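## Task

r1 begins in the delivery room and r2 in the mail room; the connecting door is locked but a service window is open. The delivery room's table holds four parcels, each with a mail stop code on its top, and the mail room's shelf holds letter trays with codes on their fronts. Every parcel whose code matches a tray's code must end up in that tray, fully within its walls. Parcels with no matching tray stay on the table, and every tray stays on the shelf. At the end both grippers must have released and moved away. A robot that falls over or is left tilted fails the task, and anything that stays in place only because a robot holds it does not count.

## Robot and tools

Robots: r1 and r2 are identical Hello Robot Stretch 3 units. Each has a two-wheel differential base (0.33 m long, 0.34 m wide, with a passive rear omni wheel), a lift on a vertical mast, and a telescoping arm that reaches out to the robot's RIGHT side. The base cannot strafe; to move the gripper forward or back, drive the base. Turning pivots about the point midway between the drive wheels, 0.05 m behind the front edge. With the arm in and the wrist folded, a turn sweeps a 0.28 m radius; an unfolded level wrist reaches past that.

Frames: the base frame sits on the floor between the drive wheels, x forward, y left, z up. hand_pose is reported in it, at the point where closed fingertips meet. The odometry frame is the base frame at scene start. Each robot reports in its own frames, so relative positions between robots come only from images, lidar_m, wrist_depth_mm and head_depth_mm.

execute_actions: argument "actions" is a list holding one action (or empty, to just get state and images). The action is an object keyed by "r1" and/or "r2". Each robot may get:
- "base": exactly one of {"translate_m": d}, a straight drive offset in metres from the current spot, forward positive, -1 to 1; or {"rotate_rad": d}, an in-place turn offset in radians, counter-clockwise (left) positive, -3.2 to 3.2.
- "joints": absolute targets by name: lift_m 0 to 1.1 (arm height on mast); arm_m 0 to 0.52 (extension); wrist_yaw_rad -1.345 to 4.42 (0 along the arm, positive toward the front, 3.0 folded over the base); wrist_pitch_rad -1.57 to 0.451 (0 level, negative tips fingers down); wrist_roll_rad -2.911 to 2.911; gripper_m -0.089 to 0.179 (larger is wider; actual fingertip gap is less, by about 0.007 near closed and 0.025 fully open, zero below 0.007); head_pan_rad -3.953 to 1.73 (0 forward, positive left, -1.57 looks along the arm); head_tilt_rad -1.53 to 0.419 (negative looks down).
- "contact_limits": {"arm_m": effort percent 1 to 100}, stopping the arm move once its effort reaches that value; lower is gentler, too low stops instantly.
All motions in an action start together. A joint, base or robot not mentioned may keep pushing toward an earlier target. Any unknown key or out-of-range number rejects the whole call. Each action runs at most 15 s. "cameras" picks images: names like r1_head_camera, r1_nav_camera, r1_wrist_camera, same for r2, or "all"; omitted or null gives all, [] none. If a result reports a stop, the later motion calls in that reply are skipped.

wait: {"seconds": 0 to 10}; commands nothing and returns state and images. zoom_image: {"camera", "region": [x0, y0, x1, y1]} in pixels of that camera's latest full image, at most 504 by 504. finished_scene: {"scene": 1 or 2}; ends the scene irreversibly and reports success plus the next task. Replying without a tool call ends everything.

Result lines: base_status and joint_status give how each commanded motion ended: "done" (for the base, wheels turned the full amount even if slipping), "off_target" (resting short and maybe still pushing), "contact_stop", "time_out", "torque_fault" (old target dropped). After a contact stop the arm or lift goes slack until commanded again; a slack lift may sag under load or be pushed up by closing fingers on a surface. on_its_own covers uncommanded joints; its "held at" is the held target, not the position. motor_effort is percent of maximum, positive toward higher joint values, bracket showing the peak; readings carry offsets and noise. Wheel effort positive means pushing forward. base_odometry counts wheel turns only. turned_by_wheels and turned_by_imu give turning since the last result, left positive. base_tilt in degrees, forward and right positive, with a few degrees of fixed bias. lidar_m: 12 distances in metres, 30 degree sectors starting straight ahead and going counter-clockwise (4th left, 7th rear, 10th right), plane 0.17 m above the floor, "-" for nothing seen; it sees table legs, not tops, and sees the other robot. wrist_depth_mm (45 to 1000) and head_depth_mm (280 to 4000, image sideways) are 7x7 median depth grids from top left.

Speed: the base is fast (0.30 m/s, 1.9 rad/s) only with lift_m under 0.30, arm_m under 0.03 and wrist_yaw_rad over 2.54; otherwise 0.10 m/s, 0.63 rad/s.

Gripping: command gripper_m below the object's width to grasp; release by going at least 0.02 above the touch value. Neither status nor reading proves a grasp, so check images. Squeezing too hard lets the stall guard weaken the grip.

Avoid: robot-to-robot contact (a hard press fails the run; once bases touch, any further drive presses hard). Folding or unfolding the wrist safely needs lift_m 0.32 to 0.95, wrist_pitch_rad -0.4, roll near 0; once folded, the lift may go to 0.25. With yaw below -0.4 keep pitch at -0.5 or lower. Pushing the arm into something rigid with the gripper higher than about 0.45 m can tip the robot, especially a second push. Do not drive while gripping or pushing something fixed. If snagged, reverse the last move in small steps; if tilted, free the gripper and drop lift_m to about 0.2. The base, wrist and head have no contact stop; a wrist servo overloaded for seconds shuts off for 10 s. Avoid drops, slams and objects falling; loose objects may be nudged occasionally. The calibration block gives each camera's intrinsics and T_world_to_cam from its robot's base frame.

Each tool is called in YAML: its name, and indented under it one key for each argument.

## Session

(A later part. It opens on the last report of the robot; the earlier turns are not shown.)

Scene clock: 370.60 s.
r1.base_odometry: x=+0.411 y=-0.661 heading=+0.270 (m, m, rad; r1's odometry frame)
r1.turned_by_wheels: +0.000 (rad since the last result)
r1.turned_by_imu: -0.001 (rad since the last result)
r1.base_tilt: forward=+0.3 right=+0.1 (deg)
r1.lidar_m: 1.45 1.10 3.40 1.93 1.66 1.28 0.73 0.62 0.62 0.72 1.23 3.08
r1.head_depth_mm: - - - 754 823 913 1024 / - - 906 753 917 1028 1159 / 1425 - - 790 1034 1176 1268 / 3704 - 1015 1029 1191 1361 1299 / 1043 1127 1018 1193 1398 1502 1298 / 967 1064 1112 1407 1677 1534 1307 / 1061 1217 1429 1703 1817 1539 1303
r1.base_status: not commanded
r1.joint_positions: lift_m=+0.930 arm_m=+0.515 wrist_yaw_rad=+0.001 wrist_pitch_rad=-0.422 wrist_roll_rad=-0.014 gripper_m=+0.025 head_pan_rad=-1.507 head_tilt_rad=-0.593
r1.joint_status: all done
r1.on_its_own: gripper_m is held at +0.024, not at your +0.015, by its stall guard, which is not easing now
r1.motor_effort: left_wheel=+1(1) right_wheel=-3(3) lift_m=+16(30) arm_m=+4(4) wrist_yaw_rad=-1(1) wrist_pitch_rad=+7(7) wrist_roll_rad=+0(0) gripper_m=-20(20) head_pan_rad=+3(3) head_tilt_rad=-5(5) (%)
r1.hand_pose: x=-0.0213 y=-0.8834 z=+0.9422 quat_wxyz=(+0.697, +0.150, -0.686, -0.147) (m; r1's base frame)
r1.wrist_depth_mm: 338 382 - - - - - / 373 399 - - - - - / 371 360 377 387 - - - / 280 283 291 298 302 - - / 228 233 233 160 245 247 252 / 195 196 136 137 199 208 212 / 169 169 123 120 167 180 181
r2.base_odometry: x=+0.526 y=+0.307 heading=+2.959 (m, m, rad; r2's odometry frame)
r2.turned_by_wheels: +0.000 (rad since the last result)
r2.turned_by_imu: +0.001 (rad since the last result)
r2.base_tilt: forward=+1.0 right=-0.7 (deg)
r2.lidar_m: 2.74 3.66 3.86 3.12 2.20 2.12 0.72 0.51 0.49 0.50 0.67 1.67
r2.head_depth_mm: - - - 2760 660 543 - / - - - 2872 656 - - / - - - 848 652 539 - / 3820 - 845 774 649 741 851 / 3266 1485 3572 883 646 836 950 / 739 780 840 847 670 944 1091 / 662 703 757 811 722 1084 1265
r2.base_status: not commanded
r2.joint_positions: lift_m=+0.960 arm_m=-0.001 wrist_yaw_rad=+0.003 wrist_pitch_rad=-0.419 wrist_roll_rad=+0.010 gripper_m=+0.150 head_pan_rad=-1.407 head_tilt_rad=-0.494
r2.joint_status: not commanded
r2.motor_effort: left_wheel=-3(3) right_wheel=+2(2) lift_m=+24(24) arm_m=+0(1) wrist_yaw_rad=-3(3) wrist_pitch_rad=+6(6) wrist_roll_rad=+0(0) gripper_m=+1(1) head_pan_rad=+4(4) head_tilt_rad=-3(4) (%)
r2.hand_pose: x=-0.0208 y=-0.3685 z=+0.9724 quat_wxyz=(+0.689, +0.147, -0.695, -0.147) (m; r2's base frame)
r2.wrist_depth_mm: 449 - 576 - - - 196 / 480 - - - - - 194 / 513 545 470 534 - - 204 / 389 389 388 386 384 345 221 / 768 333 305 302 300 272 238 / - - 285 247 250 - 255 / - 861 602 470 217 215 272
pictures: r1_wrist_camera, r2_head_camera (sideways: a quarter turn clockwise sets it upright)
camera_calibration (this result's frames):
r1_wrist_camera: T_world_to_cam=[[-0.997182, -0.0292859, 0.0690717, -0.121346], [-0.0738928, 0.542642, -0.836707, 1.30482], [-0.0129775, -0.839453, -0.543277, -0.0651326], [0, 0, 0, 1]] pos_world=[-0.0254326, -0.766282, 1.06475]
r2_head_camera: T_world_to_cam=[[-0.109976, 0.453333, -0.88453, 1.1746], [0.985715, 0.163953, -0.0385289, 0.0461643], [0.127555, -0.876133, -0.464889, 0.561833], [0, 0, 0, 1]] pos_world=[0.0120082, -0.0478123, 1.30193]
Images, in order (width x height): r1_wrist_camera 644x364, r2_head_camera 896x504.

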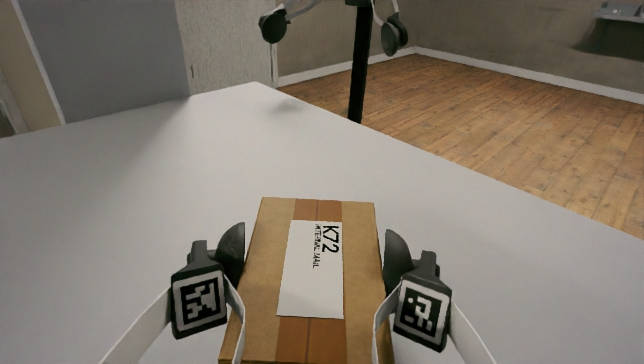

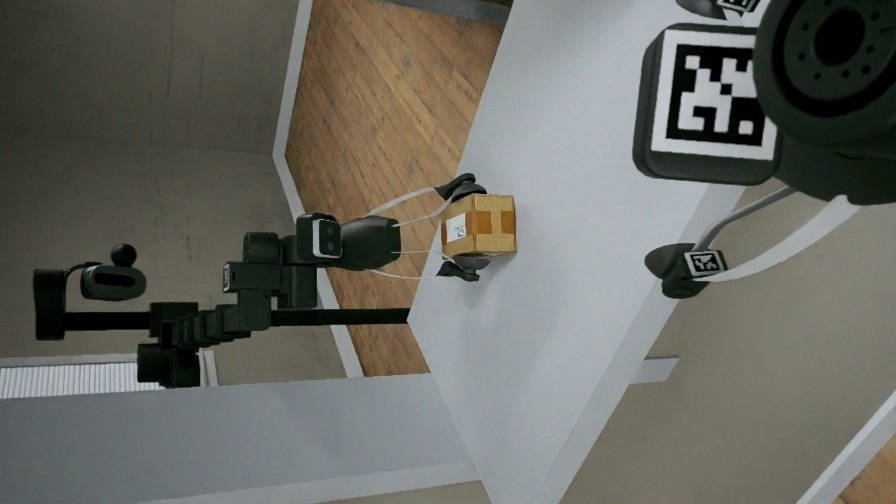

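execute_actions:
  actions:
    - {"r1":{"joints":{"gripper_m":0.13}}}
  cameras: ["r1_wrist_camera","r2_head_camera"]

execute_actions:
  actions:
    - {"r1":{"joints":{"arm_m":0.0,"lift_m":0.95}}}
  cameras: ["r1_wrist_camera","r2_head_camera","r2_wrist_camera"]

Scene clock: 374.87 s.
r1.base_odometry: x=+0.411 y=-0.661 heading=+0.270 (m, m, rad; r1's odometry frame)
r1.turned_by_wheels: +0.000 (rad since the last result)
r1.turned_by_imu: -0.001 (rad since the last result)
r1.base_tilt: forward=+0.3 right=+0.1 (deg)
r1.lidar_m: 1.44 1.09 3.39 1.94 1.66 1.28 0.73 0.62 0.62 0.72 1.23 3.09
r1.head_depth_mm: - - - 755 826 911 1017 / - - 908 751 914 1027 1155 / 1419 - - 791 1036 1173 1278 / 3721 - 1017 1034 1187 1363 1299 / 1045 1126 1013 1196 1395 1501 1297 / 960 1068 1113 1403 1657 1545 1309 / 1065 1221 1420 1725 1838 1541 1310
r1.base_status: not commanded
r1.joint_positions: lift_m=+0.930 arm_m=+0.515 wrist_yaw_rad=+0.001 wrist_pitch_rad=-0.422 wrist_roll_rad=-0.014 gripper_m=+0.130 head_pan_rad=-1.507 head_tilt_rad=-0.593
r1.joint_status: all done
r1.motor_effort: left_wheel=+1(1) right_wheel=-3(3) lift_m=+16(16) arm_m=+3(3) wrist_yaw_rad=-1(1) wrist_pitch_rad=+7(7) wrist_roll_rad=+0(0) gripper_m=+0(82) head_pan_rad=+3(4) head_tilt_rad=-5(5) (%)
r1.hand_pose: x=-0.0213 y=-0.8835 z=+0.9422 quat_wxyz=(+0.697, +0.150, -0.686, -0.147) (m; r1's base frame)
r1.wrist_depth_mm: 332 381 - - - - - / 369 398 - - - - - / 369 366 372 388 - - - / 277 284 288 297 304 - - / 229 238 229 165 243 248 251 / 195 - 188 139 200 212 211 / - 166 126 120 172 - 181
r2.base_odometry: x=+0.526 y=+0.307 heading=+2.959 (m, m, rad; r2's odometry frame)
r2.turned_by_wheels: +0.000 (rad since the last result)
r2.turned_by_imu: +0.001 (rad since the last result)
r2.base_tilt: forward=+0.9 right=-0.7 (deg)
r2.lidar_m: 2.73 3.67 3.85 3.13 2.20 2.12 0.72 0.51 0.49 0.50 0.67 1.68
r2.head_depth_mm: - - - 2734 658 543 - / - - - 2913 654 - - / - - - 831 651 540 - / 3795 - 843 803 651 739 852 / 3264 1487 3654 880 648 839 953 / 739 785 839 844 670 943 1096 / 661 703 754 807 728 1088 1266
r2.base_status: not commanded
r2.joint_positions: lift_m=+0.960 arm_m=-0.001 wrist_yaw_rad=+0.003 wrist_pitch_rad=-0.419 wrist_roll_rad=+0.010 gripper_m=+0.150 head_pan_rad=-1.407 head_tilt_rad=-0.494
r2.joint_status: not commanded
r2.motor_effort: left_wheel=-3(3) right_wheel=+2(1) lift_m=+24(24) arm_m=-1(1) wrist_yaw_rad=-2(3) wrist_pitch_rad=+6(6) wrist_roll_rad=+1(0) gripper_m=+1(1) head_pan_rad=+6(4) head_tilt_rad=-3(2) (%)
r2.hand_pose: x=-0.0208 y=-0.3685 z=+0.9724 quat_wxyz=(+0.689, +0.147, -0.695, -0.147) (m; r2's base frame)
r2.wrist_depth_mm: 455 - 579 - - - 194 / 479 - - - - - 195 / 516 548 468 545 - - 204 / 392 390 390 391 385 346 220 / 776 333 303 301 302 273 239 / - - 283 248 247 - 256 / - 839 610 469 218 217 273
pictures: r1_wrist_camera, r2_head_camera (sideways: a quarter turn clockwise sets it upright)
camera_calibration (this result's frames):
r1_wrist_camera: T_world_to_cam=[[-0.997182, -0.0292856, 0.0690735, -0.121347], [-0.0738942, 0.542642, -0.836707, 1.30482], [-0.0129787, -0.839453, -0.543277, -0.0651508], [0, 0, 0, 1]] pos_world=[-0.0254326, -0.766294, 1.06474]
r2_head_camera: T_world_to_cam=[[-0.109976, 0.453333, -0.88453, 1.1746], [0.985716, 0.163952, -0.0385289, 0.0461643], [0.127555, -0.876133, -0.464889, 0.561833], [0, 0, 0, 1]] pos_world=[0.0120082, -0.0478123, 1.30193]
Images, in order (width x height): r1_wrist_camera 644x364, r2_head_camera 896x504.

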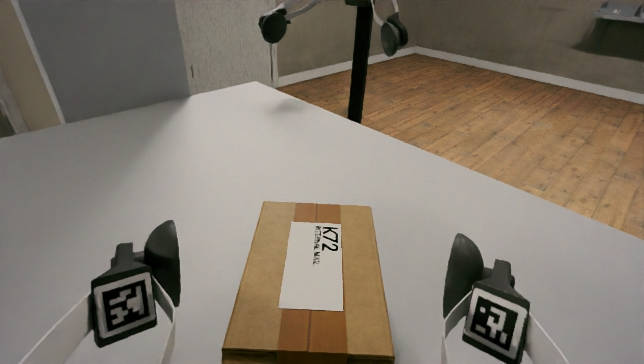

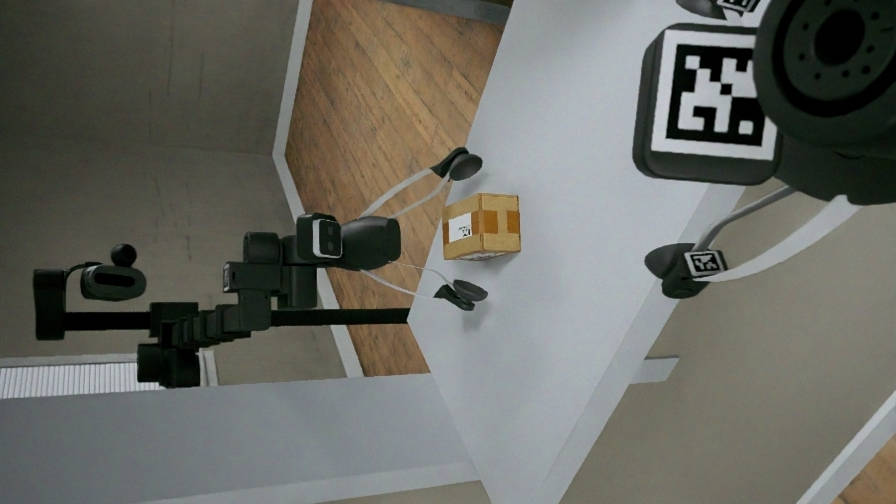

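Scene clock: 379.80 s.
r1.base_odometry: x=+0.411 y=-0.661 heading=+0.270 (m, m, rad; r1's odometry frame)
r1.turned_by_wheels: +0.000 (rad since the last result)
r1.turned_by_imu: -0.001 (rad since the last result)
r1.base_tilt: forward=+0.3 right=+0.0 (deg)
r1.lidar_m: 1.44 1.10 3.41 1.94 1.66 1.28 0.73 0.62 0.62 0.71 1.23 3.10
r1.head_depth_mm: - - 952 748 812 - - / - - 1009 754 893 - - / 1425 - 958 789 1002 - - / 3653 - 1016 1034 1178 1385 1303 / 1051 1129 1018 1198 1397 1501 1300 / 969 1069 1110 1406 1668 1535 1307 / 1065 1220 1421 1717 1830 1541 1300
r1.base_status: not commanded
r1.joint_positions: lift_m=+0.950 arm_m=+0.003 wrist_yaw_rad=+0.001 wrist_pitch_rad=-0.422 wrist_roll_rad=-0.014 gripper_m=+0.130 head_pan_rad=-1.507 head_tilt_rad=-0.593
r1.joint_status: all done
joint sent to its limit — the command would take r1.arm_m past its lower limit, so that joint was sent only as far as its limit.
r1.motor_effort: left_wheel=+1(1) right_wheel=-3(3) lift_m=+35(39) arm_m=-3(6) wrist_yaw_rad=-1(1) wrist_pitch_rad=+7(7) wrist_roll_rad=+0(0) gripper_m=+0(0) head_pan_rad=+4(2) head_tilt_rad=-4(4) (%)
r1.hand_pose: x=-0.0213 y=-0.3722 z=+0.9613 quat_wxyz=(+0.697, +0.150, -0.686, -0.147) (m; r1's base frame)
r1.wrist_depth_mm: - - 806 - - 364 317 / - - 653 572 631 384 332 / - - 905 495 448 407 343 / - - - 709 508 436 359 / - - - 777 573 445 376 / - - - 849 631 453 403 / - - - 961 683 - 419
r2.base_odometry: x=+0.526 y=+0.307 heading=+2.959 (m, m, rad; r2's odometry frame)
r2.turned_by_wheels: +0.000 (rad since the last result)
r2.turned_by_imu: +0.001 (rad since the last result)
r2.base_tilt: forward=+0.9 right=-0.7 (deg)
r2.lidar_m: 2.74 3.65 3.85 3.14 2.20 2.12 0.72 0.51 0.49 0.50 0.67 1.68
r2.head_depth_mm: - - - 2782 658 542 - / - - - 2914 655 - - / - - - 2884 652 540 - / 3758 - - 841 650 742 850 / 3265 1463 3721 881 649 836 951 / 743 781 836 844 672 940 1088 / 662 705 761 809 722 1085 1270
r2.base_status: not commanded
r2.joint_positions: lift_m=+0.960 arm_m=-0.001 wrist_yaw_rad=+0.003 wrist_pitch_rad=-0.419 wrist_roll_rad=+0.010 gripper_m=+0.150 head_pan_rad=-1.407 head_tilt_rad=-0.494
r2.joint_status: not commanded
r2.motor_effort: left_wheel=-3(3) right_wheel=+2(2) lift_m=+24(24) arm_m=+0(1) wrist_yaw_rad=-3(4) wrist_pitch_rad=+6(6) wrist_roll_rad=+0(0) gripper_m=+1(1) head_pan_rad=+5(4) head_tilt_rad=-2(3) (%)
r2.hand_pose: x=-0.0208 y=-0.3685 z=+0.9724 quat_wxyz=(+0.689, +0.147, -0.695, -0.147) (m; r2's base frame)
r2.wrist_depth_mm: 452 - - - - - 195 / 475 - - - - - 195 / 514 539 469 535 - - 205 / 390 391 389 383 388 347 221 / 780 332 302 303 302 273 237 / - - 282 248 248 - 257 / - 855 611 468 218 216 272
pictures: r1_wrist_camera, r2_head_camera (sideways: a quarter turn clockwise sets it upright), r2_wrist_camera
camera_calibration (this result's frames):
r1_wrist_camera: T_world_to_cam=[[-0.997182, -0.0292856, 0.0690738, -0.107696], [-0.0738944, 0.542642, -0.836707, 1.04338], [-0.0129788, -0.839453, -0.543277, 0.374436], [0, 0, 0, 1]] pos_world=[-0.0254325, -0.255014, 1.08386]
r2_head_camera: T_world_to_cam=[[-0.109976, 0.453333, -0.88453, 1.1746], [0.985715, 0.163953, -0.0385289, 0.0461643], [0.127555, -0.876133, -0.464889, 0.561833], [0, 0, 0, 1]] pos_world=[0.0120082, -0.0478123, 1.30193]
r2_wrist_camera: T_world_to_cam=[[-0.997607, 0.0687364, -0.00746238, 0.00534257], [0.0431384, 0.53445, -0.844098, 1.05324], [-0.054032, -0.8424, -0.536136, 0.37011], [0, 0, 0, 1]] pos_world=[-0.0201076, -0.251492, 1.08751]
Images, in order (width x height): r1_wrist_camera 644x364, r2_head_camera 896x504, r2_wrist_camera 644x364.

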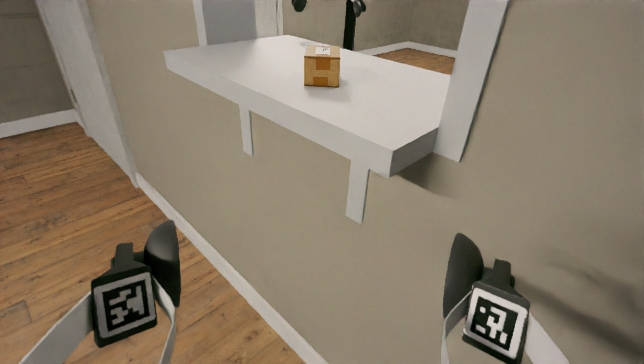

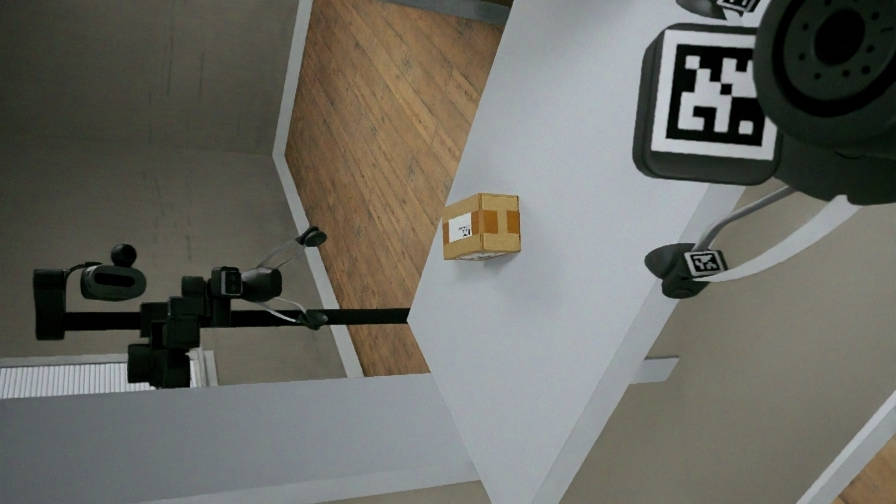

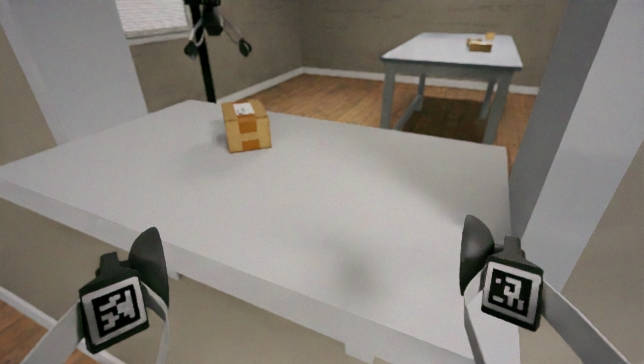

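zoom_image:
  camera: "r2_head_camera"
  region: [420, 170, 550, 280]

Region (420, 170, 550, 280) of r2_head_camera's 896x504 image, scaled by 3.877, with more detail than that image has; it fills the top 426 rows of this view, and the rest is white.

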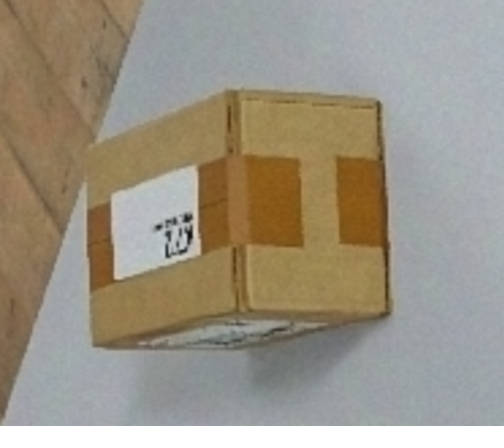

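execute_actions:
  actions:
    - {"r1":{"base":{"translate_m":0.12},"joints":{"lift_m":0.92,"head_pan_rad":-0.8,"head_tilt_rad":-0.7}},"r2":{"base":{"rotate_rad":0.148},"joints":{"arm_m":0.33,"head_pan_rad":-1.5,"head_tilt_rad":-0.55}}}
  cameras: ["r2_head_camera","r2_wrist_camera"]

Scene clock: 409.80 s.
r1.base_odometry: x=+0.527 y=-0.629 heading=+0.270 (m, m, rad; r1's odometry frame)
r1.turned_by_wheels: +0.000 (rad since the last result)
r1.turned_by_imu: +0.000 (rad since the last result)
r1.base_tilt: forward=+0.3 right=+0.1 (deg)
r1.lidar_m: 1.32 0.99 3.57 2.03 1.74 1.45 0.82 0.71 0.71 0.81 1.39 3.00
r1.head_depth_mm: 1863 1879 1996 1937 1680 1417 1231 / 2597 2650 2533 2070 1689 1429 1231 / 2693 2962 2695 2089 1688 1420 1227 / 2665 2980 2691 2096 1681 1428 1234 / 2663 2963 2700 2064 1697 1418 1238 / 2646 2937 2705 2083 1698 1433 1231 / 2600 2910 2721 2090 1691 1430 1244
r1.base_status: done
r1.joint_positions: lift_m=+0.920 arm_m=+0.003 wrist_yaw_rad=+0.001 wrist_pitch_rad=-0.422 wrist_roll_rad=-0.014 gripper_m=+0.130 head_pan_rad=-0.807 head_tilt_rad=-0.691
r1.joint_status: all done
r1.motor_effort: left_wheel=+1(6) right_wheel=-3(4) lift_m=+16(30) arm_m=-3(3) wrist_yaw_rad=-1(1) wrist_pitch_rad=+7(8) wrist_roll_rad=+0(0) gripper_m=+0(0) head_pan_rad=+2(32) head_tilt_rad=-5(15) (%)
r1.hand_pose: x=-0.0213 y=-0.3722 z=+0.9322 quat_wxyz=(+0.697, +0.150, -0.686, -0.147) (m; r1's base frame)
r1.wrist_depth_mm: - - 846 805 - - 375 / - - 976 587 545 567 394 / - - - 760 494 429 417 / - - - 861 642 501 432 / - - - 933 673 537 446 / - - - - 766 540 469 / - - - - 810 - 499
r2.base_odometry: x=+0.526 y=+0.307 heading=+3.107 (m, m, rad; r2's odometry frame)
r2.turned_by_wheels: +0.148 (rad since the last result)
r2.turned_by_imu: +0.148 (rad since the last result)
r2.base_tilt: forward=+0.8 right=-0.7 (deg)
r2.lidar_m: 2.87 3.91 3.85 2.72 2.14 1.29 0.63 0.49 0.49 0.53 0.78 2.66
r2.head_depth_mm: - - - 780 614 493 670 / - - - 743 611 520 743 / 1406 - - 708 611 735 834 / 3429 3729 3635 768 608 833 952 / 3249 3392 3363 799 651 948 1102 / 688 742 797 796 948 1096 1260 / 659 728 821 883 1100 1326 1318
r2.base_status: done
r2.joint_positions: lift_m=+0.960 arm_m=+0.330 wrist_yaw_rad=+0.002 wrist_pitch_rad=-0.419 wrist_roll_rad=+0.010 gripper_m=+0.150 head_pan_rad=-1.493 head_tilt_rad=-0.543
r2.joint_status: all done
r2.motor_effort: left_wheel=-3(8) right_wheel=+2(5) lift_m=+24(24) arm_m=+3(4) wrist_yaw_rad=-2(4) wrist_pitch_rad=+6(6) wrist_roll_rad=+0(0) gripper_m=+1(1) head_pan_rad=-3(17) head_tilt_rad=-4(10) (%)
r2.hand_pose: x=-0.0211 y=-0.6991 z=+0.9724 quat_wxyz=(+0.689, +0.147, -0.695, -0.147) (m; r2's base frame)
r2.wrist_depth_mm: 247 - - - - - - / 258 - - - - - - / 267 - - - - - - / 280 339 385 - - - - / 282 308 302 222 299 - - / 249 - 247 182 239 - - / 214 204 209 159 196 207 207
pictures: r2_head_camera (sideways: a quarter turn clockwise sets it upright), r2_wrist_camera
camera_calibration (this result's frames):
r2_head_camera: T_world_to_cam=[[-0.0739641, 0.503764, -0.860669, 1.14326], [0.996006, 0.0805914, -0.0384232, 0.0459615], [0.0500063, -0.860074, -0.507713, 0.618027], [0, 0, 0, 1]] pos_world=[0.00787662, -0.048086, 1.29951]
r2_wrist_camera: T_world_to_cam=[[-0.997528, 0.0698729, -0.00746216, 0.0286077], [0.043747, 0.534401, -0.844098, 1.22992], [-0.0549918, -0.842338, -0.536136, 0.0916226], [0, 0, 0, 1]] pos_world=[-0.0202299, -0.582092, 1.08751]
Images, in order (width x height): r2_head_camera 896x504, r2_wrist_camera 644x364.

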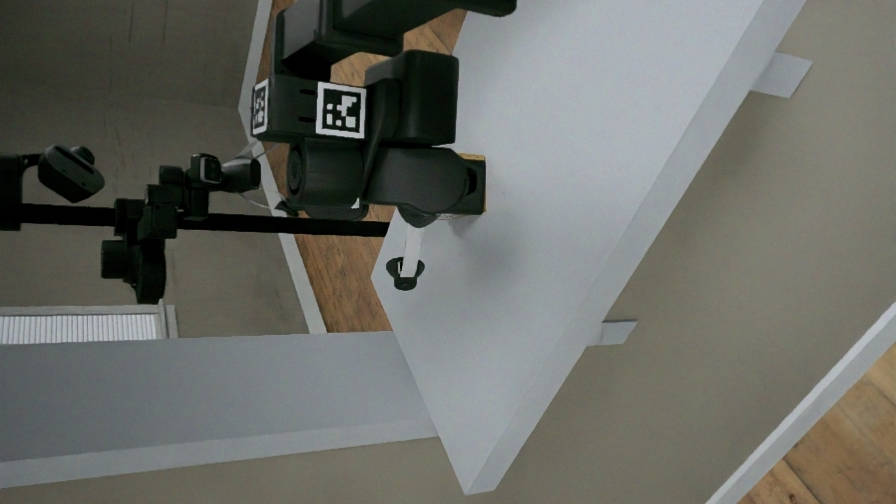

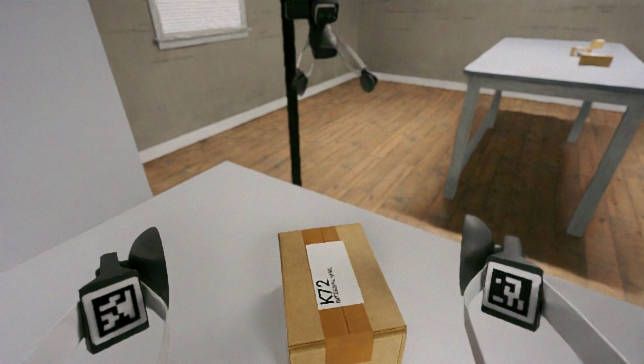

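execute_actions:
  actions:
    - {"r1":{"base":{"rotate_rad":0.775},"joints":{"lift_m":0.9}},"r2":{"base":{"rotate_rad":-0.03},"joints":{"lift_m":0.917}}}
  cameras: ["r1_head_camera","r2_wrist_camera"]

Scene clock: 417.30 s.
r1.base_odometry: x=+0.527 y=-0.629 heading=+1.044 (m, m, rad; r1's odometry frame)
r1.turned_by_wheels: +0.775 (rad since the last result)
r1.turned_by_imu: +0.763 (rad since the last result)
r1.base_tilt: forward=+0.3 right=+0.1 (deg)
r1.lidar_m: 1.01 2.54 1.82 1.74 1.03 0.74 0.71 0.73 0.98 2.44 3.11 0.99
r1.head_depth_mm: 2895 3142 2692 2075 1694 1427 1233 / 3073 3268 2683 2082 1688 1415 1235 / 3256 3539 2701 2096 1697 1424 1231 / 3506 3700 2726 2015 1683 1426 1234 / 3887 3904 1469 2009 1686 1430 1237 / - 3849 1267 2082 1695 1426 1230 / 3694 1493 1161 2088 1694 1424 1232
r1.base_status: done
r1.joint_positions: lift_m=+0.900 arm_m=+0.003 wrist_yaw_rad=+0.001 wrist_pitch_rad=-0.422 wrist_roll_rad=-0.014 gripper_m=+0.130 head_pan_rad=-0.807 head_tilt_rad=-0.691
r1.joint_status: all done
r1.motor_effort: left_wheel=-4(8) right_wheel=+4(8) lift_m=+16(17) arm_m=-3(3) wrist_yaw_rad=-1(1) wrist_pitch_rad=+7(7) wrist_roll_rad=+0(0) gripper_m=+0(0) head_pan_rad=+3(4) head_tilt_rad=-5(5) (%)
r1.hand_pose: x=-0.0213 y=-0.3722 z=+0.9122 quat_wxyz=(+0.697, +0.150, -0.686, -0.147) (m; r1's base frame)
r1.wrist_depth_mm: - - - - - - 839 / - - - - - - 825 / - - - - - - 804 / - - - - - - 805 / - - - - - - 809 / - - - - - - 796 / - - - - - - 801
r2.base_odometry: x=+0.526 y=+0.307 heading=+3.077 (m, m, rad; r2's odometry frame)
r2.turned_by_wheels: -0.030 (rad since the last result)
r2.turned_by_imu: -0.028 (rad since the last result)
r2.base_tilt: forward=+1.0 right=-0.6 (deg)
r2.lidar_m: 2.84 3.91 3.84 2.78 2.14 1.39 0.64 0.50 0.49 0.52 0.76 2.66
r2.head_depth_mm: - - - - 592 492 664 / - - - - 612 510 731 / - - - - 605 721 818 / 1416 1530 3379 768 607 809 923 / 3243 3486 3669 798 650 915 1072 / 708 760 819 798 900 1054 1238 / 651 709 784 794 1038 1239 1314
r2.base_status: done
r2.joint_positions: lift_m=+0.917 arm_m=+0.330 wrist_yaw_rad=+0.002 wrist_pitch_rad=-0.419 wrist_roll_rad=+0.010 gripper_m=+0.150 head_pan_rad=-1.493 head_tilt_rad=-0.543
r2.joint_status: all done
r2.motor_effort: left_wheel=+0(3) right_wheel=+0(2) lift_m=+18(22) arm_m=+3(3) wrist_yaw_rad=-3(2) wrist_pitch_rad=+6(6) wrist_roll_rad=+0(0) gripper_m=+1(1) head_pan_rad=-3(4) head_tilt_rad=-3(3) (%)
r2.hand_pose: x=-0.0211 y=-0.6991 z=+0.9297 quat_wxyz=(+0.689, +0.147, -0.695, -0.147) (m; r2's base frame)
r2.wrist_depth_mm: 266 - - - - - - / 271 - - - - - - / 280 - - - - - - / 286 300 297 282 - - - / 237 242 215 156 234 242 - / 194 - 180 137 191 - 191 / - 159 154 153 163 162 161
pictures: r1_head_camera (sideways: a quarter turn clockwise sets it upright), r2_wrist_camera
camera_calibration (this result's frames):
r1_head_camera: T_world_to_cam=[[-0.409001, 0.472696, -0.780562, 1.04417], [0.744342, 0.667645, 0.0142924, -0.0181243], [0.527894, -0.575159, -0.624915, 0.764837], [0, 0, 0, 1]] pos_world=[0.0368036, -0.0415698, 1.29326]
r2_wrist_camera: T_world_to_cam=[[-0.997528, 0.0698729, -0.00746225, 0.0282901], [0.0437472, 0.534401, -0.844098, 1.19394], [-0.0549918, -0.842338, -0.536136, 0.068766], [0, 0, 0, 1]] pos_world=[-0.0202299, -0.582096, 1.04488]
Images, in order (width x height): r1_head_camera 896x504, r2_wrist_camera 644x364.

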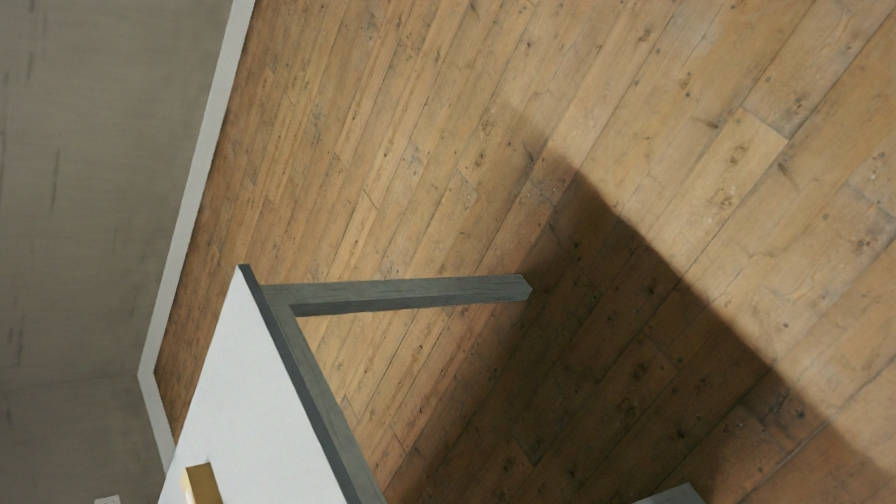

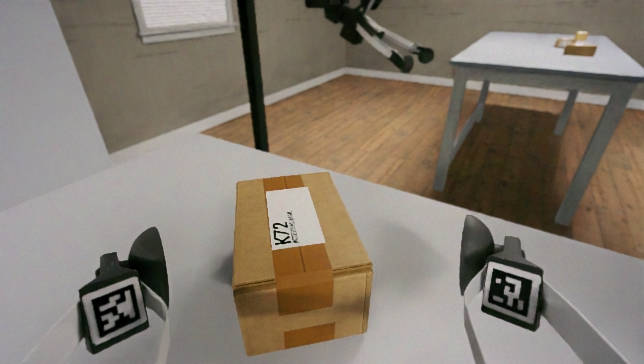

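execute_actions:
  actions:
    - {"r1":{"base":{"translate_m":1.0},"joints":{"head_pan_rad":-0.9,"head_tilt_rad":-0.8}},"r2":{"joints":{"arm_m":0.365}}}
  cameras: ["r1_head_camera","r2_wrist_camera"]

Scene clock: 435.03 s.
r1.base_odometry: x=+1.029 y=+0.236 heading=+1.044 (m, m, rad; r1's odometry frame)
r1.turned_by_wheels: +0.000 (rad since the last result)
r1.turned_by_imu: +0.004 (rad since the last result)
r1.base_tilt: forward=+0.3 right=+0.1 (deg)
r1.lidar_m: 0.99 2.56 1.84 1.77 1.83 1.77 1.70 1.75 2.37 0.26 0.28 0.38
r1.head_depth_mm: 2774 2914 924 749 631 546 491 / 2967 2955 894 749 631 546 1125 / 3182 2971 894 751 634 547 1167 / 3368 1201 923 752 633 570 1143 / 3508 1202 930 753 636 1294 1148 / 3207 1204 928 755 648 1353 1184 / 2900 1203 924 752 1470 1300 1189
r1.base_status: done
r1.joint_positions: lift_m=+0.900 arm_m=+0.003 wrist_yaw_rad=+0.001 wrist_pitch_rad=-0.422 wrist_roll_rad=-0.014 gripper_m=+0.130 head_pan_rad=-0.893 head_tilt_rad=-0.790
r1.joint_status: all done
r1.motor_effort: left_wheel=-4(5) right_wheel=+3(8) lift_m=+16(16) arm_m=-3(3) wrist_yaw_rad=-1(1) wrist_pitch_rad=+7(7) wrist_roll_rad=+0(0) gripper_m=+1(0) head_pan_rad=-2(9) head_tilt_rad=-7(17) (%)
r1.hand_pose: x=-0.0213 y=-0.3722 z=+0.9122 quat_wxyz=(+0.697, +0.150, -0.686, -0.147) (m; r1's base frame)
r1.wrist_depth_mm: - - - - - - - / - - - - - - - / 530 612 623 690 - - - / 464 481 489 516 - - - / 383 400 397 400 - - - / 326 - 335 343 - - - / 289 279 288 290 - - -
r2.base_odometry: x=+0.526 y=+0.307 heading=+3.077 (m, m, rad; r2's odometry frame)
r2.turned_by_wheels: +0.000 (rad since the last result)
r2.turned_by_imu: +0.003 (rad since the last result)
r2.base_tilt: forward=+0.9 right=-0.6 (deg)
r2.lidar_m: 2.84 3.94 3.86 2.78 2.14 1.39 0.64 0.49 0.49 0.52 0.76 2.66
r2.head_depth_mm: - - - - 593 492 664 / - - - 713 612 509 733 / - - - - 610 720 816 / 3710 - 3888 767 606 811 921 / 3315 3588 3647 798 650 914 1066 / 705 759 816 793 898 1062 1237 / 651 708 786 793 1041 1242 1321
r2.base_status: not commanded
r2.joint_positions: lift_m=+0.917 arm_m=+0.365 wrist_yaw_rad=+0.002 wrist_pitch_rad=-0.419 wrist_roll_rad=+0.010 gripper_m=+0.150 head_pan_rad=-1.493 head_tilt_rad=-0.543
r2.joint_status: all done
r2.motor_effort: left_wheel=+0(0) right_wheel=+0(0) lift_m=+18(18) arm_m=+3(1) wrist_yaw_rad=-2(2) wrist_pitch_rad=+6(6) wrist_roll_rad=+0(0) gripper_m=+1(1) head_pan_rad=-4(4) head_tilt_rad=-3(3) (%)
r2.hand_pose: x=-0.0211 y=-0.7341 z=+0.9297 quat_wxyz=(+0.689, +0.147, -0.695, -0.147) (m; r2's base frame)
r2.wrist_depth_mm: - - - - - - - / - - - - - - - / 264 - - - - - - / 271 300 298 - - - - / 236 243 171 163 233 - - / 193 - 137 128 191 - 190 / - 158 112 108 158 162 161
pictures: r1_head_camera (sideways: a quarter turn clockwise sets it upright), r2_wrist_camera
camera_calibration (this result's frames):
r1_head_camera: T_world_to_cam=[[-0.413269, 0.563571, -0.71526, 0.959082], [0.799652, 0.600363, 0.0110109, -0.0141878], [0.435621, -0.567408, -0.698772, 0.861468], [0, 0, 0, 1]] pos_world=[0.0324308, -0.0431886, 1.28812]
r2_wrist_camera: T_world_to_cam=[[-0.997528, 0.069873, -0.00746226, 0.0307354], [0.0437472, 0.534401, -0.844099, 1.21265], [-0.0549919, -0.842338, -0.536136, 0.0392866], [0, 0, 0, 1]] pos_world=[-0.0202299, -0.617093, 1.04488]
Images, in order (width x height): r1_head_camera 896x504, r2_wrist_camera 644x364.

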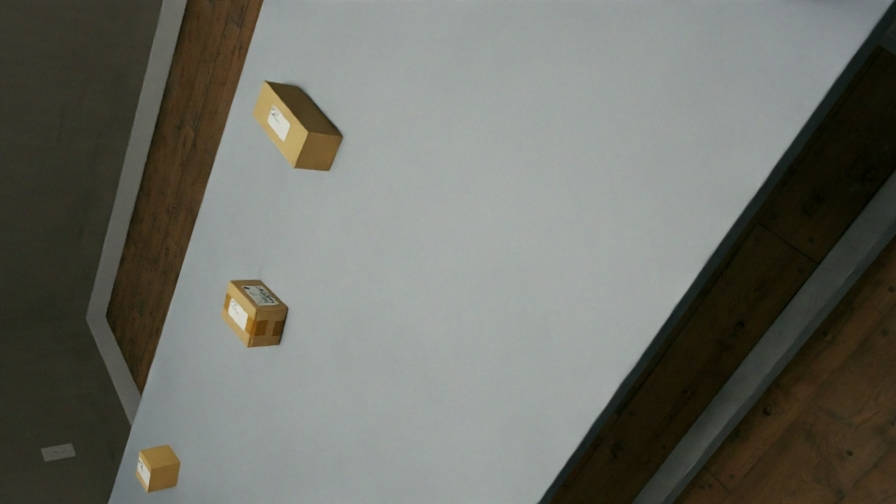

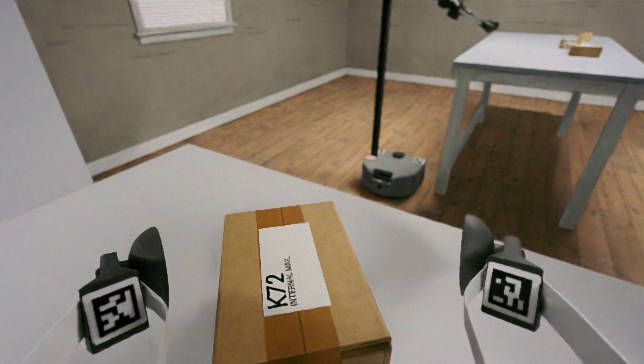

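zoom_image:
  camera: "r1_head_camera"
  region: [250, 85, 320, 155]

execute_actions:
  actions:
    - {"r1":{"base":{"translate_m":0.41},"joints":{"arm_m":0.25,"head_pan_rad":-1.3,"head_tilt_rad":-0.75}},"r2":{"joints":{"gripper_m":0.02}}}
  cameras: ["r1_head_camera","r1_wrist_camera","r2_wrist_camera"]

Region (250, 85, 320, 155) of r1_head_camera's 896x504 image, scaled by 7.200, with more detail than that image has.

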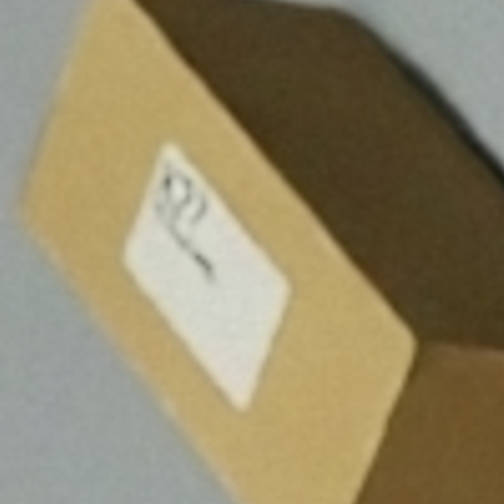

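Scene clock: 449.23 s.
r1.base_odometry: x=+1.235 y=+0.590 heading=+1.044 (m, m, rad; r1's odometry frame)
r1.turned_by_wheels: +0.000 (rad since the last result)
r1.turned_by_imu: +0.001 (rad since the last result)
r1.base_tilt: forward=+0.3 right=+0.1 (deg)
r1.lidar_m: 0.96 2.28 1.85 1.77 1.83 2.19 2.11 0.38 0.28 0.26 0.27 0.37
r1.head_depth_mm: 2567 2833 - 718 650 556 489 / 2609 2884 1017 781 652 558 497 / 2724 2960 984 784 652 559 507 / 2758 2985 980 782 652 559 517 / 2816 3074 986 786 652 560 1139 / 2837 3110 985 786 653 561 1162 / 2944 3185 985 786 655 561 1190
r1.base_status: done
r1.joint_positions: lift_m=+0.900 arm_m=+0.250 wrist_yaw_rad=+0.001 wrist_pitch_rad=-0.422 wrist_roll_rad=-0.014 gripper_m=+0.130 head_pan_rad=-1.293 head_tilt_rad=-0.754
r1.joint_status: all done
r1.motor_effort: left_wheel=-3(5) right_wheel=+3(8) lift_m=+16(16) arm_m=+3(5) wrist_yaw_rad=-1(1) wrist_pitch_rad=+7(7) wrist_roll_rad=+0(0) gripper_m=+0(0) head_pan_rad=-2(23) head_tilt_rad=+2(9) (%)
r1.hand_pose: x=-0.0213 y=-0.6185 z=+0.9122 quat_wxyz=(+0.697, +0.150, -0.686, -0.147) (m; r1's base frame)
r1.wrist_depth_mm: - - - - - - - / - - - - - - - / - - - - - - - / 464 471 477 487 508 506 543 / 324 400 390 350 412 418 421 / 307 - 328 318 340 355 354 / 279 276 288 288 294 - 301
r2.base_odometry: x=+0.526 y=+0.307 heading=+3.077 (m, m, rad; r2's odometry frame)
r2.turned_by_wheels: +0.000 (rad since the last result)
r2.turned_by_imu: +0.002 (rad since the last result)
r2.base_tilt: forward=+0.9 right=-0.6 (deg)
r2.lidar_m: 2.83 3.94 3.85 2.77 2.14 1.39 0.64 0.50 0.49 0.52 0.76 2.66
r2.head_depth_mm: - - - - 592 494 663 / - - - 732 613 509 734 / - - - - 611 719 821 / 3814 - 3803 770 608 812 928 / 3275 3688 3662 800 647 916 1068 / 706 758 818 793 895 1055 1230 / 650 710 782 794 1042 1245 1314
r2.base_status: not commanded
r2.joint_positions: lift_m=+0.917 arm_m=+0.365 wrist_yaw_rad=+0.002 wrist_pitch_rad=-0.397 wrist_roll_rad=+0.009 gripper_m=+0.021 head_pan_rad=-1.493 head_tilt_rad=-0.543
r2.joint_status: all done
r2.motor_effort: left_wheel=+1(1) right_wheel=-1(1) lift_m=+18(18) arm_m=+3(3) wrist_yaw_rad=-3(2) wrist_pitch_rad=-1(6) wrist_roll_rad=+1(1) gripper_m=-15(90) head_pan_rad=-5(3) head_tilt_rad=-3(3) (%)
r2.hand_pose: x=-0.0211 y=-0.7367 z=+0.9345 quat_wxyz=(+0.690, +0.140, -0.696, -0.140) (m; r2's base frame)
r2.wrist_depth_mm: - - - - - - - / - - - - - - - / 262 - - - - - - / 271 319 317 - - - - / 247 247 245 160 268 - - / 203 201 130 131 - 199 198 / 169 169 159 111 158 167 168
pictures: r1_head_camera (sideways: a quarter turn clockwise sets it upright), r1_wrist_camera, r2_wrist_camera
camera_calibration (this result's frames):
r1_head_camera: T_world_to_cam=[[-0.153899, 0.654993, -0.739796, 0.989478], [0.970256, 0.241772, 0.0122158, -0.0167977], [0.186863, -0.715912, -0.67272, 0.829101], [0, 0, 0, 1]] pos_world=[0.0136496, -0.0504769, 1.28997]
r1_wrist_camera: T_world_to_cam=[[-0.997182, -0.0292751, 0.0690782, -0.111515], [-0.0738944, 0.542511, -0.836792, 1.13595], [-0.0129785, -0.839538, -0.543146, 0.140826], [0, 0, 0, 1]] pos_world=[-0.0254325, -0.501303, 1.03475]
r2_wrist_camera: T_world_to_cam=[[-0.997565, 0.0692768, -0.0080206, 0.0310478], [0.0427308, 0.516281, -0.855353, 1.21529], [-0.0551152, -0.853613, -0.517984, 0.0143448], [0, 0, 0, 1]] pos_world=[-0.0201673, -0.617335, 1.04718]
Images, in order (width x height): r1_head_camera 896x504, r1_wrist_camera 644x364, r2_wrist_camera 644x364.

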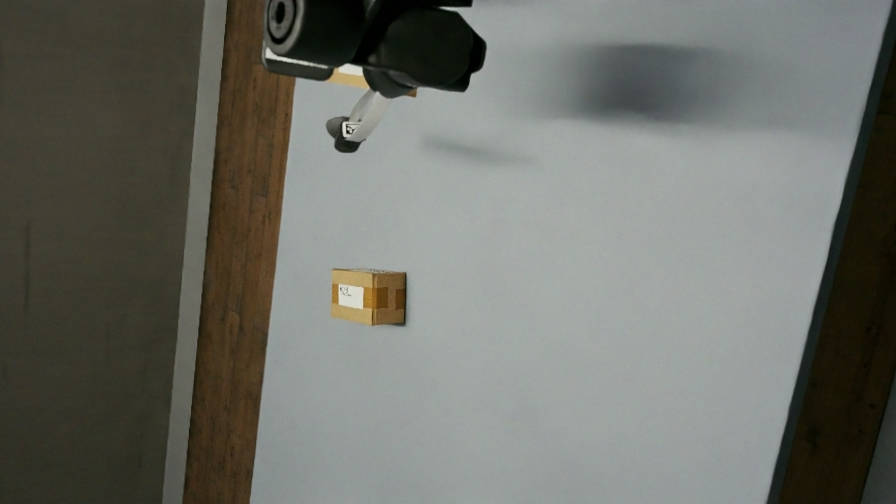

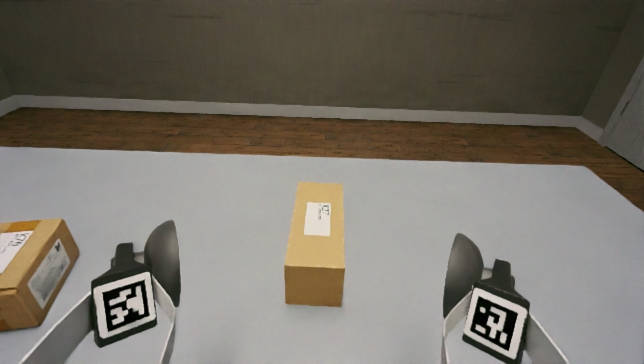

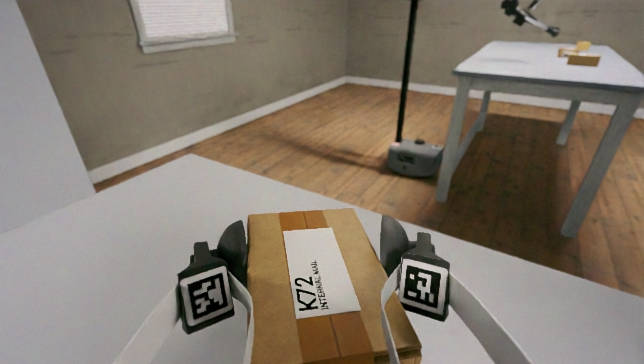

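zoom_image:
  camera: "r1_wrist_camera"
  region: [290, 190, 350, 245]

zoom_image:
  camera: "r1_head_camera"
  region: [325, 270, 385, 325]

zoom_image:
  camera: "r1_wrist_camera"
  region: [0, 215, 80, 290]

Region (290, 190, 350, 245) of r1_wrist_camera's 644x364 image, scaled by 8.400; it fills the top 462 rows of this view, and the rest is white.

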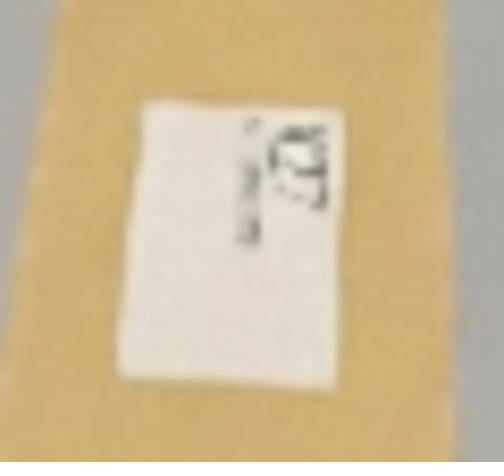

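Region (325, 270, 385, 325) of r1_head_camera's 896x504 image, scaled by 8.400, with more detail than that image has; it fills the top 462 rows of this view, and the rest is white.

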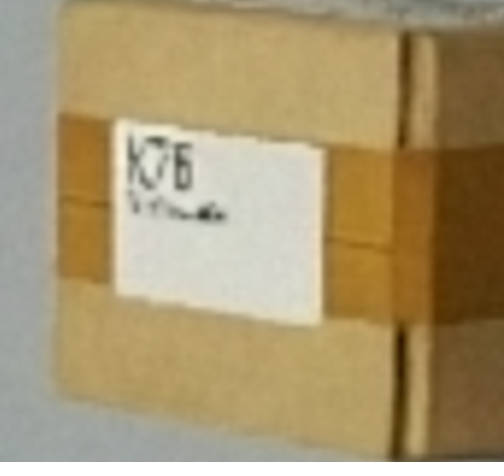

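Region (0, 215, 80, 290) of r1_wrist_camera's 644x364 image, scaled by 6.300; it fills the top 472 rows of this view, and the rest is white.

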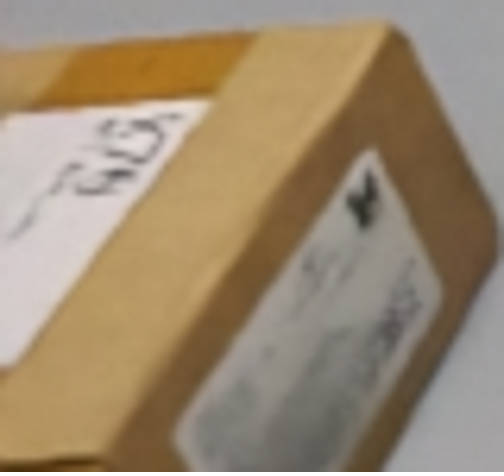

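execute_actions:
  actions:
    - {"r1":{"joints":{"arm_m":0.40,"lift_m":0.81}},"r2":{"joints":{"lift_m":0.948,"arm_m":0.0,"gripper_m":0.012}}}
  cameras: ["r1_wrist_camera","r2_wrist_camera"]

Scene clock: 495.37 s.
r1.base_odometry: x=+1.235 y=+0.590 heading=+1.044 (m, m, rad; r1's odometry frame)
r1.turned_by_wheels: +0.000 (rad since the last result)
r1.turned_by_imu: -0.001 (rad since the last result)
r1.base_tilt: forward=+0.3 right=+0.1 (deg)
r1.lidar_m: 0.96 2.28 1.85 1.77 1.83 2.19 2.11 0.38 0.28 0.26 0.27 0.37
r1.head_depth_mm: 2580 2824 - 758 651 557 488 / 2622 2900 1017 782 650 557 498 / 2695 2972 981 784 652 559 507 / 2730 2968 980 784 652 559 517 / 2797 3082 986 783 653 558 1140 / 2867 3096 984 786 653 561 1161 / 2960 3142 990 789 654 560 1184
r1.base_status: not commanded
r1.joint_positions: lift_m=+0.810 arm_m=+0.400 wrist_yaw_rad=+0.001 wrist_pitch_rad=-0.422 wrist_roll_rad=-0.014 gripper_m=+0.130 head_pan_rad=-1.293 head_tilt_rad=-0.754
r1.joint_status: all done
r1.motor_effort: left_wheel=-4(4) right_wheel=+3(3) lift_m=+16(20) arm_m=+3(3) wrist_yaw_rad=-1(1) wrist_pitch_rad=+7(7) wrist_roll_rad=+0(0) gripper_m=+0(0) head_pan_rad=-2(3) head_tilt_rad=+2(1) (%)
r1.hand_pose: x=-0.0213 y=-0.7685 z=+0.8222 quat_wxyz=(+0.697, +0.150, -0.686, -0.147) (m; r1's base frame)
r1.wrist_depth_mm: - - - - - - - / - - - - - - - / - - - - - - - / 311 314 320 326 335 343 351 / 255 268 265 192 271 276 278 / 218 - 219 160 228 235 234 / 192 185 187 137 191 - 202
r2.base_odometry: x=+0.526 y=+0.307 heading=+3.077 (m, m, rad; r2's odometry frame)
r2.turned_by_wheels: +0.000 (rad since the last result)
r2.turned_by_imu: +0.002 (rad since the last result)
r2.base_tilt: forward=+0.9 right=-0.6 (deg)
r2.lidar_m: 2.83 3.93 3.84 2.79 2.13 1.40 0.64 0.50 0.49 0.52 0.76 2.67
r2.head_depth_mm: - - 3652 2616 614 507 - / - - 3836 813 621 - - / - - - 806 633 - - / 3694 - 3812 803 607 845 968 / 3333 3584 3669 801 649 921 1068 / 705 760 819 796 895 1053 1231 / 651 708 783 793 1044 1242 1311
r2.base_status: not commanded
r2.joint_positions: lift_m=+0.948 arm_m=+0.000 wrist_yaw_rad=+0.002 wrist_pitch_rad=-0.420 wrist_roll_rad=+0.009 gripper_m=+0.013 head_pan_rad=-1.493 head_tilt_rad=-0.543
r2.joint_status: all done
r2.motor_effort: left_wheel=+1(2) right_wheel=-1(1) lift_m=+24(25) arm_m=-4(5) wrist_yaw_rad=-2(3) wrist_pitch_rad=+6(6) wrist_roll_rad=+1(1) gripper_m=-17(57) head_pan_rad=-3(3) head_tilt_rad=-4(2) (%)
r2.hand_pose: x=-0.0211 y=-0.3694 z=+0.9601 quat_wxyz=(+0.689, +0.147, -0.694, -0.148) (m; r2's base frame)
r2.wrist_depth_mm: 552 496 - - - - - / 641 533 - - - - - / 782 505 505 506 497 - - / 990 390 368 362 362 358 314 / - 762 313 159 295 282 256 / - - 134 132 134 231 238 / - - 774 113 164 203 201
pictures: r1_wrist_camera, r2_wrist_camera
camera_calibration (this result's frames):
r1_wrist_camera: T_world_to_cam=[[-0.997182, -0.0292713, 0.0690798, -0.109689], [-0.0738944, 0.542466, -0.836821, 1.14203], [-0.0129786, -0.839567, -0.5431, -0.034036], [0, 0, 0, 1]] pos_world=[-0.0254325, -0.651297, 0.944764]
r2_wrist_camera: T_world_to_cam=[[-0.997562, 0.0694916, -0.00643516, 0.00434427], [0.0427292, 0.535263, -0.843604, 1.04321], [-0.0551789, -0.841822, -0.536927, 0.363697], [0, 0, 0, 1]] pos_world=[-0.0201736, -0.252527, 1.07537]
Images, in order (width x height): r1_wrist_camera 644x364, r2_wrist_camera 644x364.

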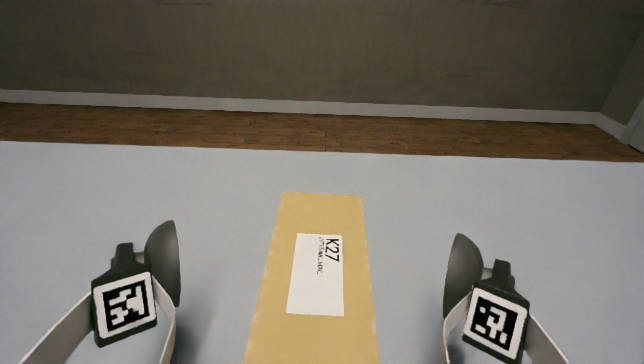

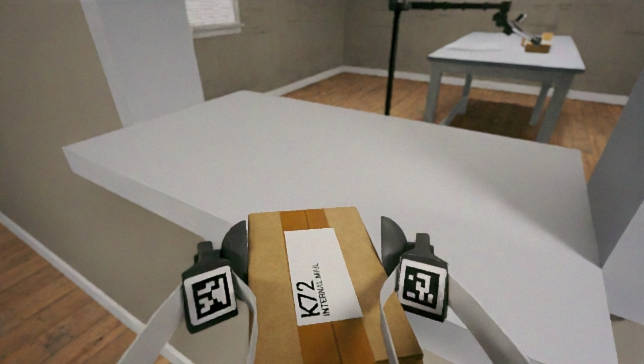

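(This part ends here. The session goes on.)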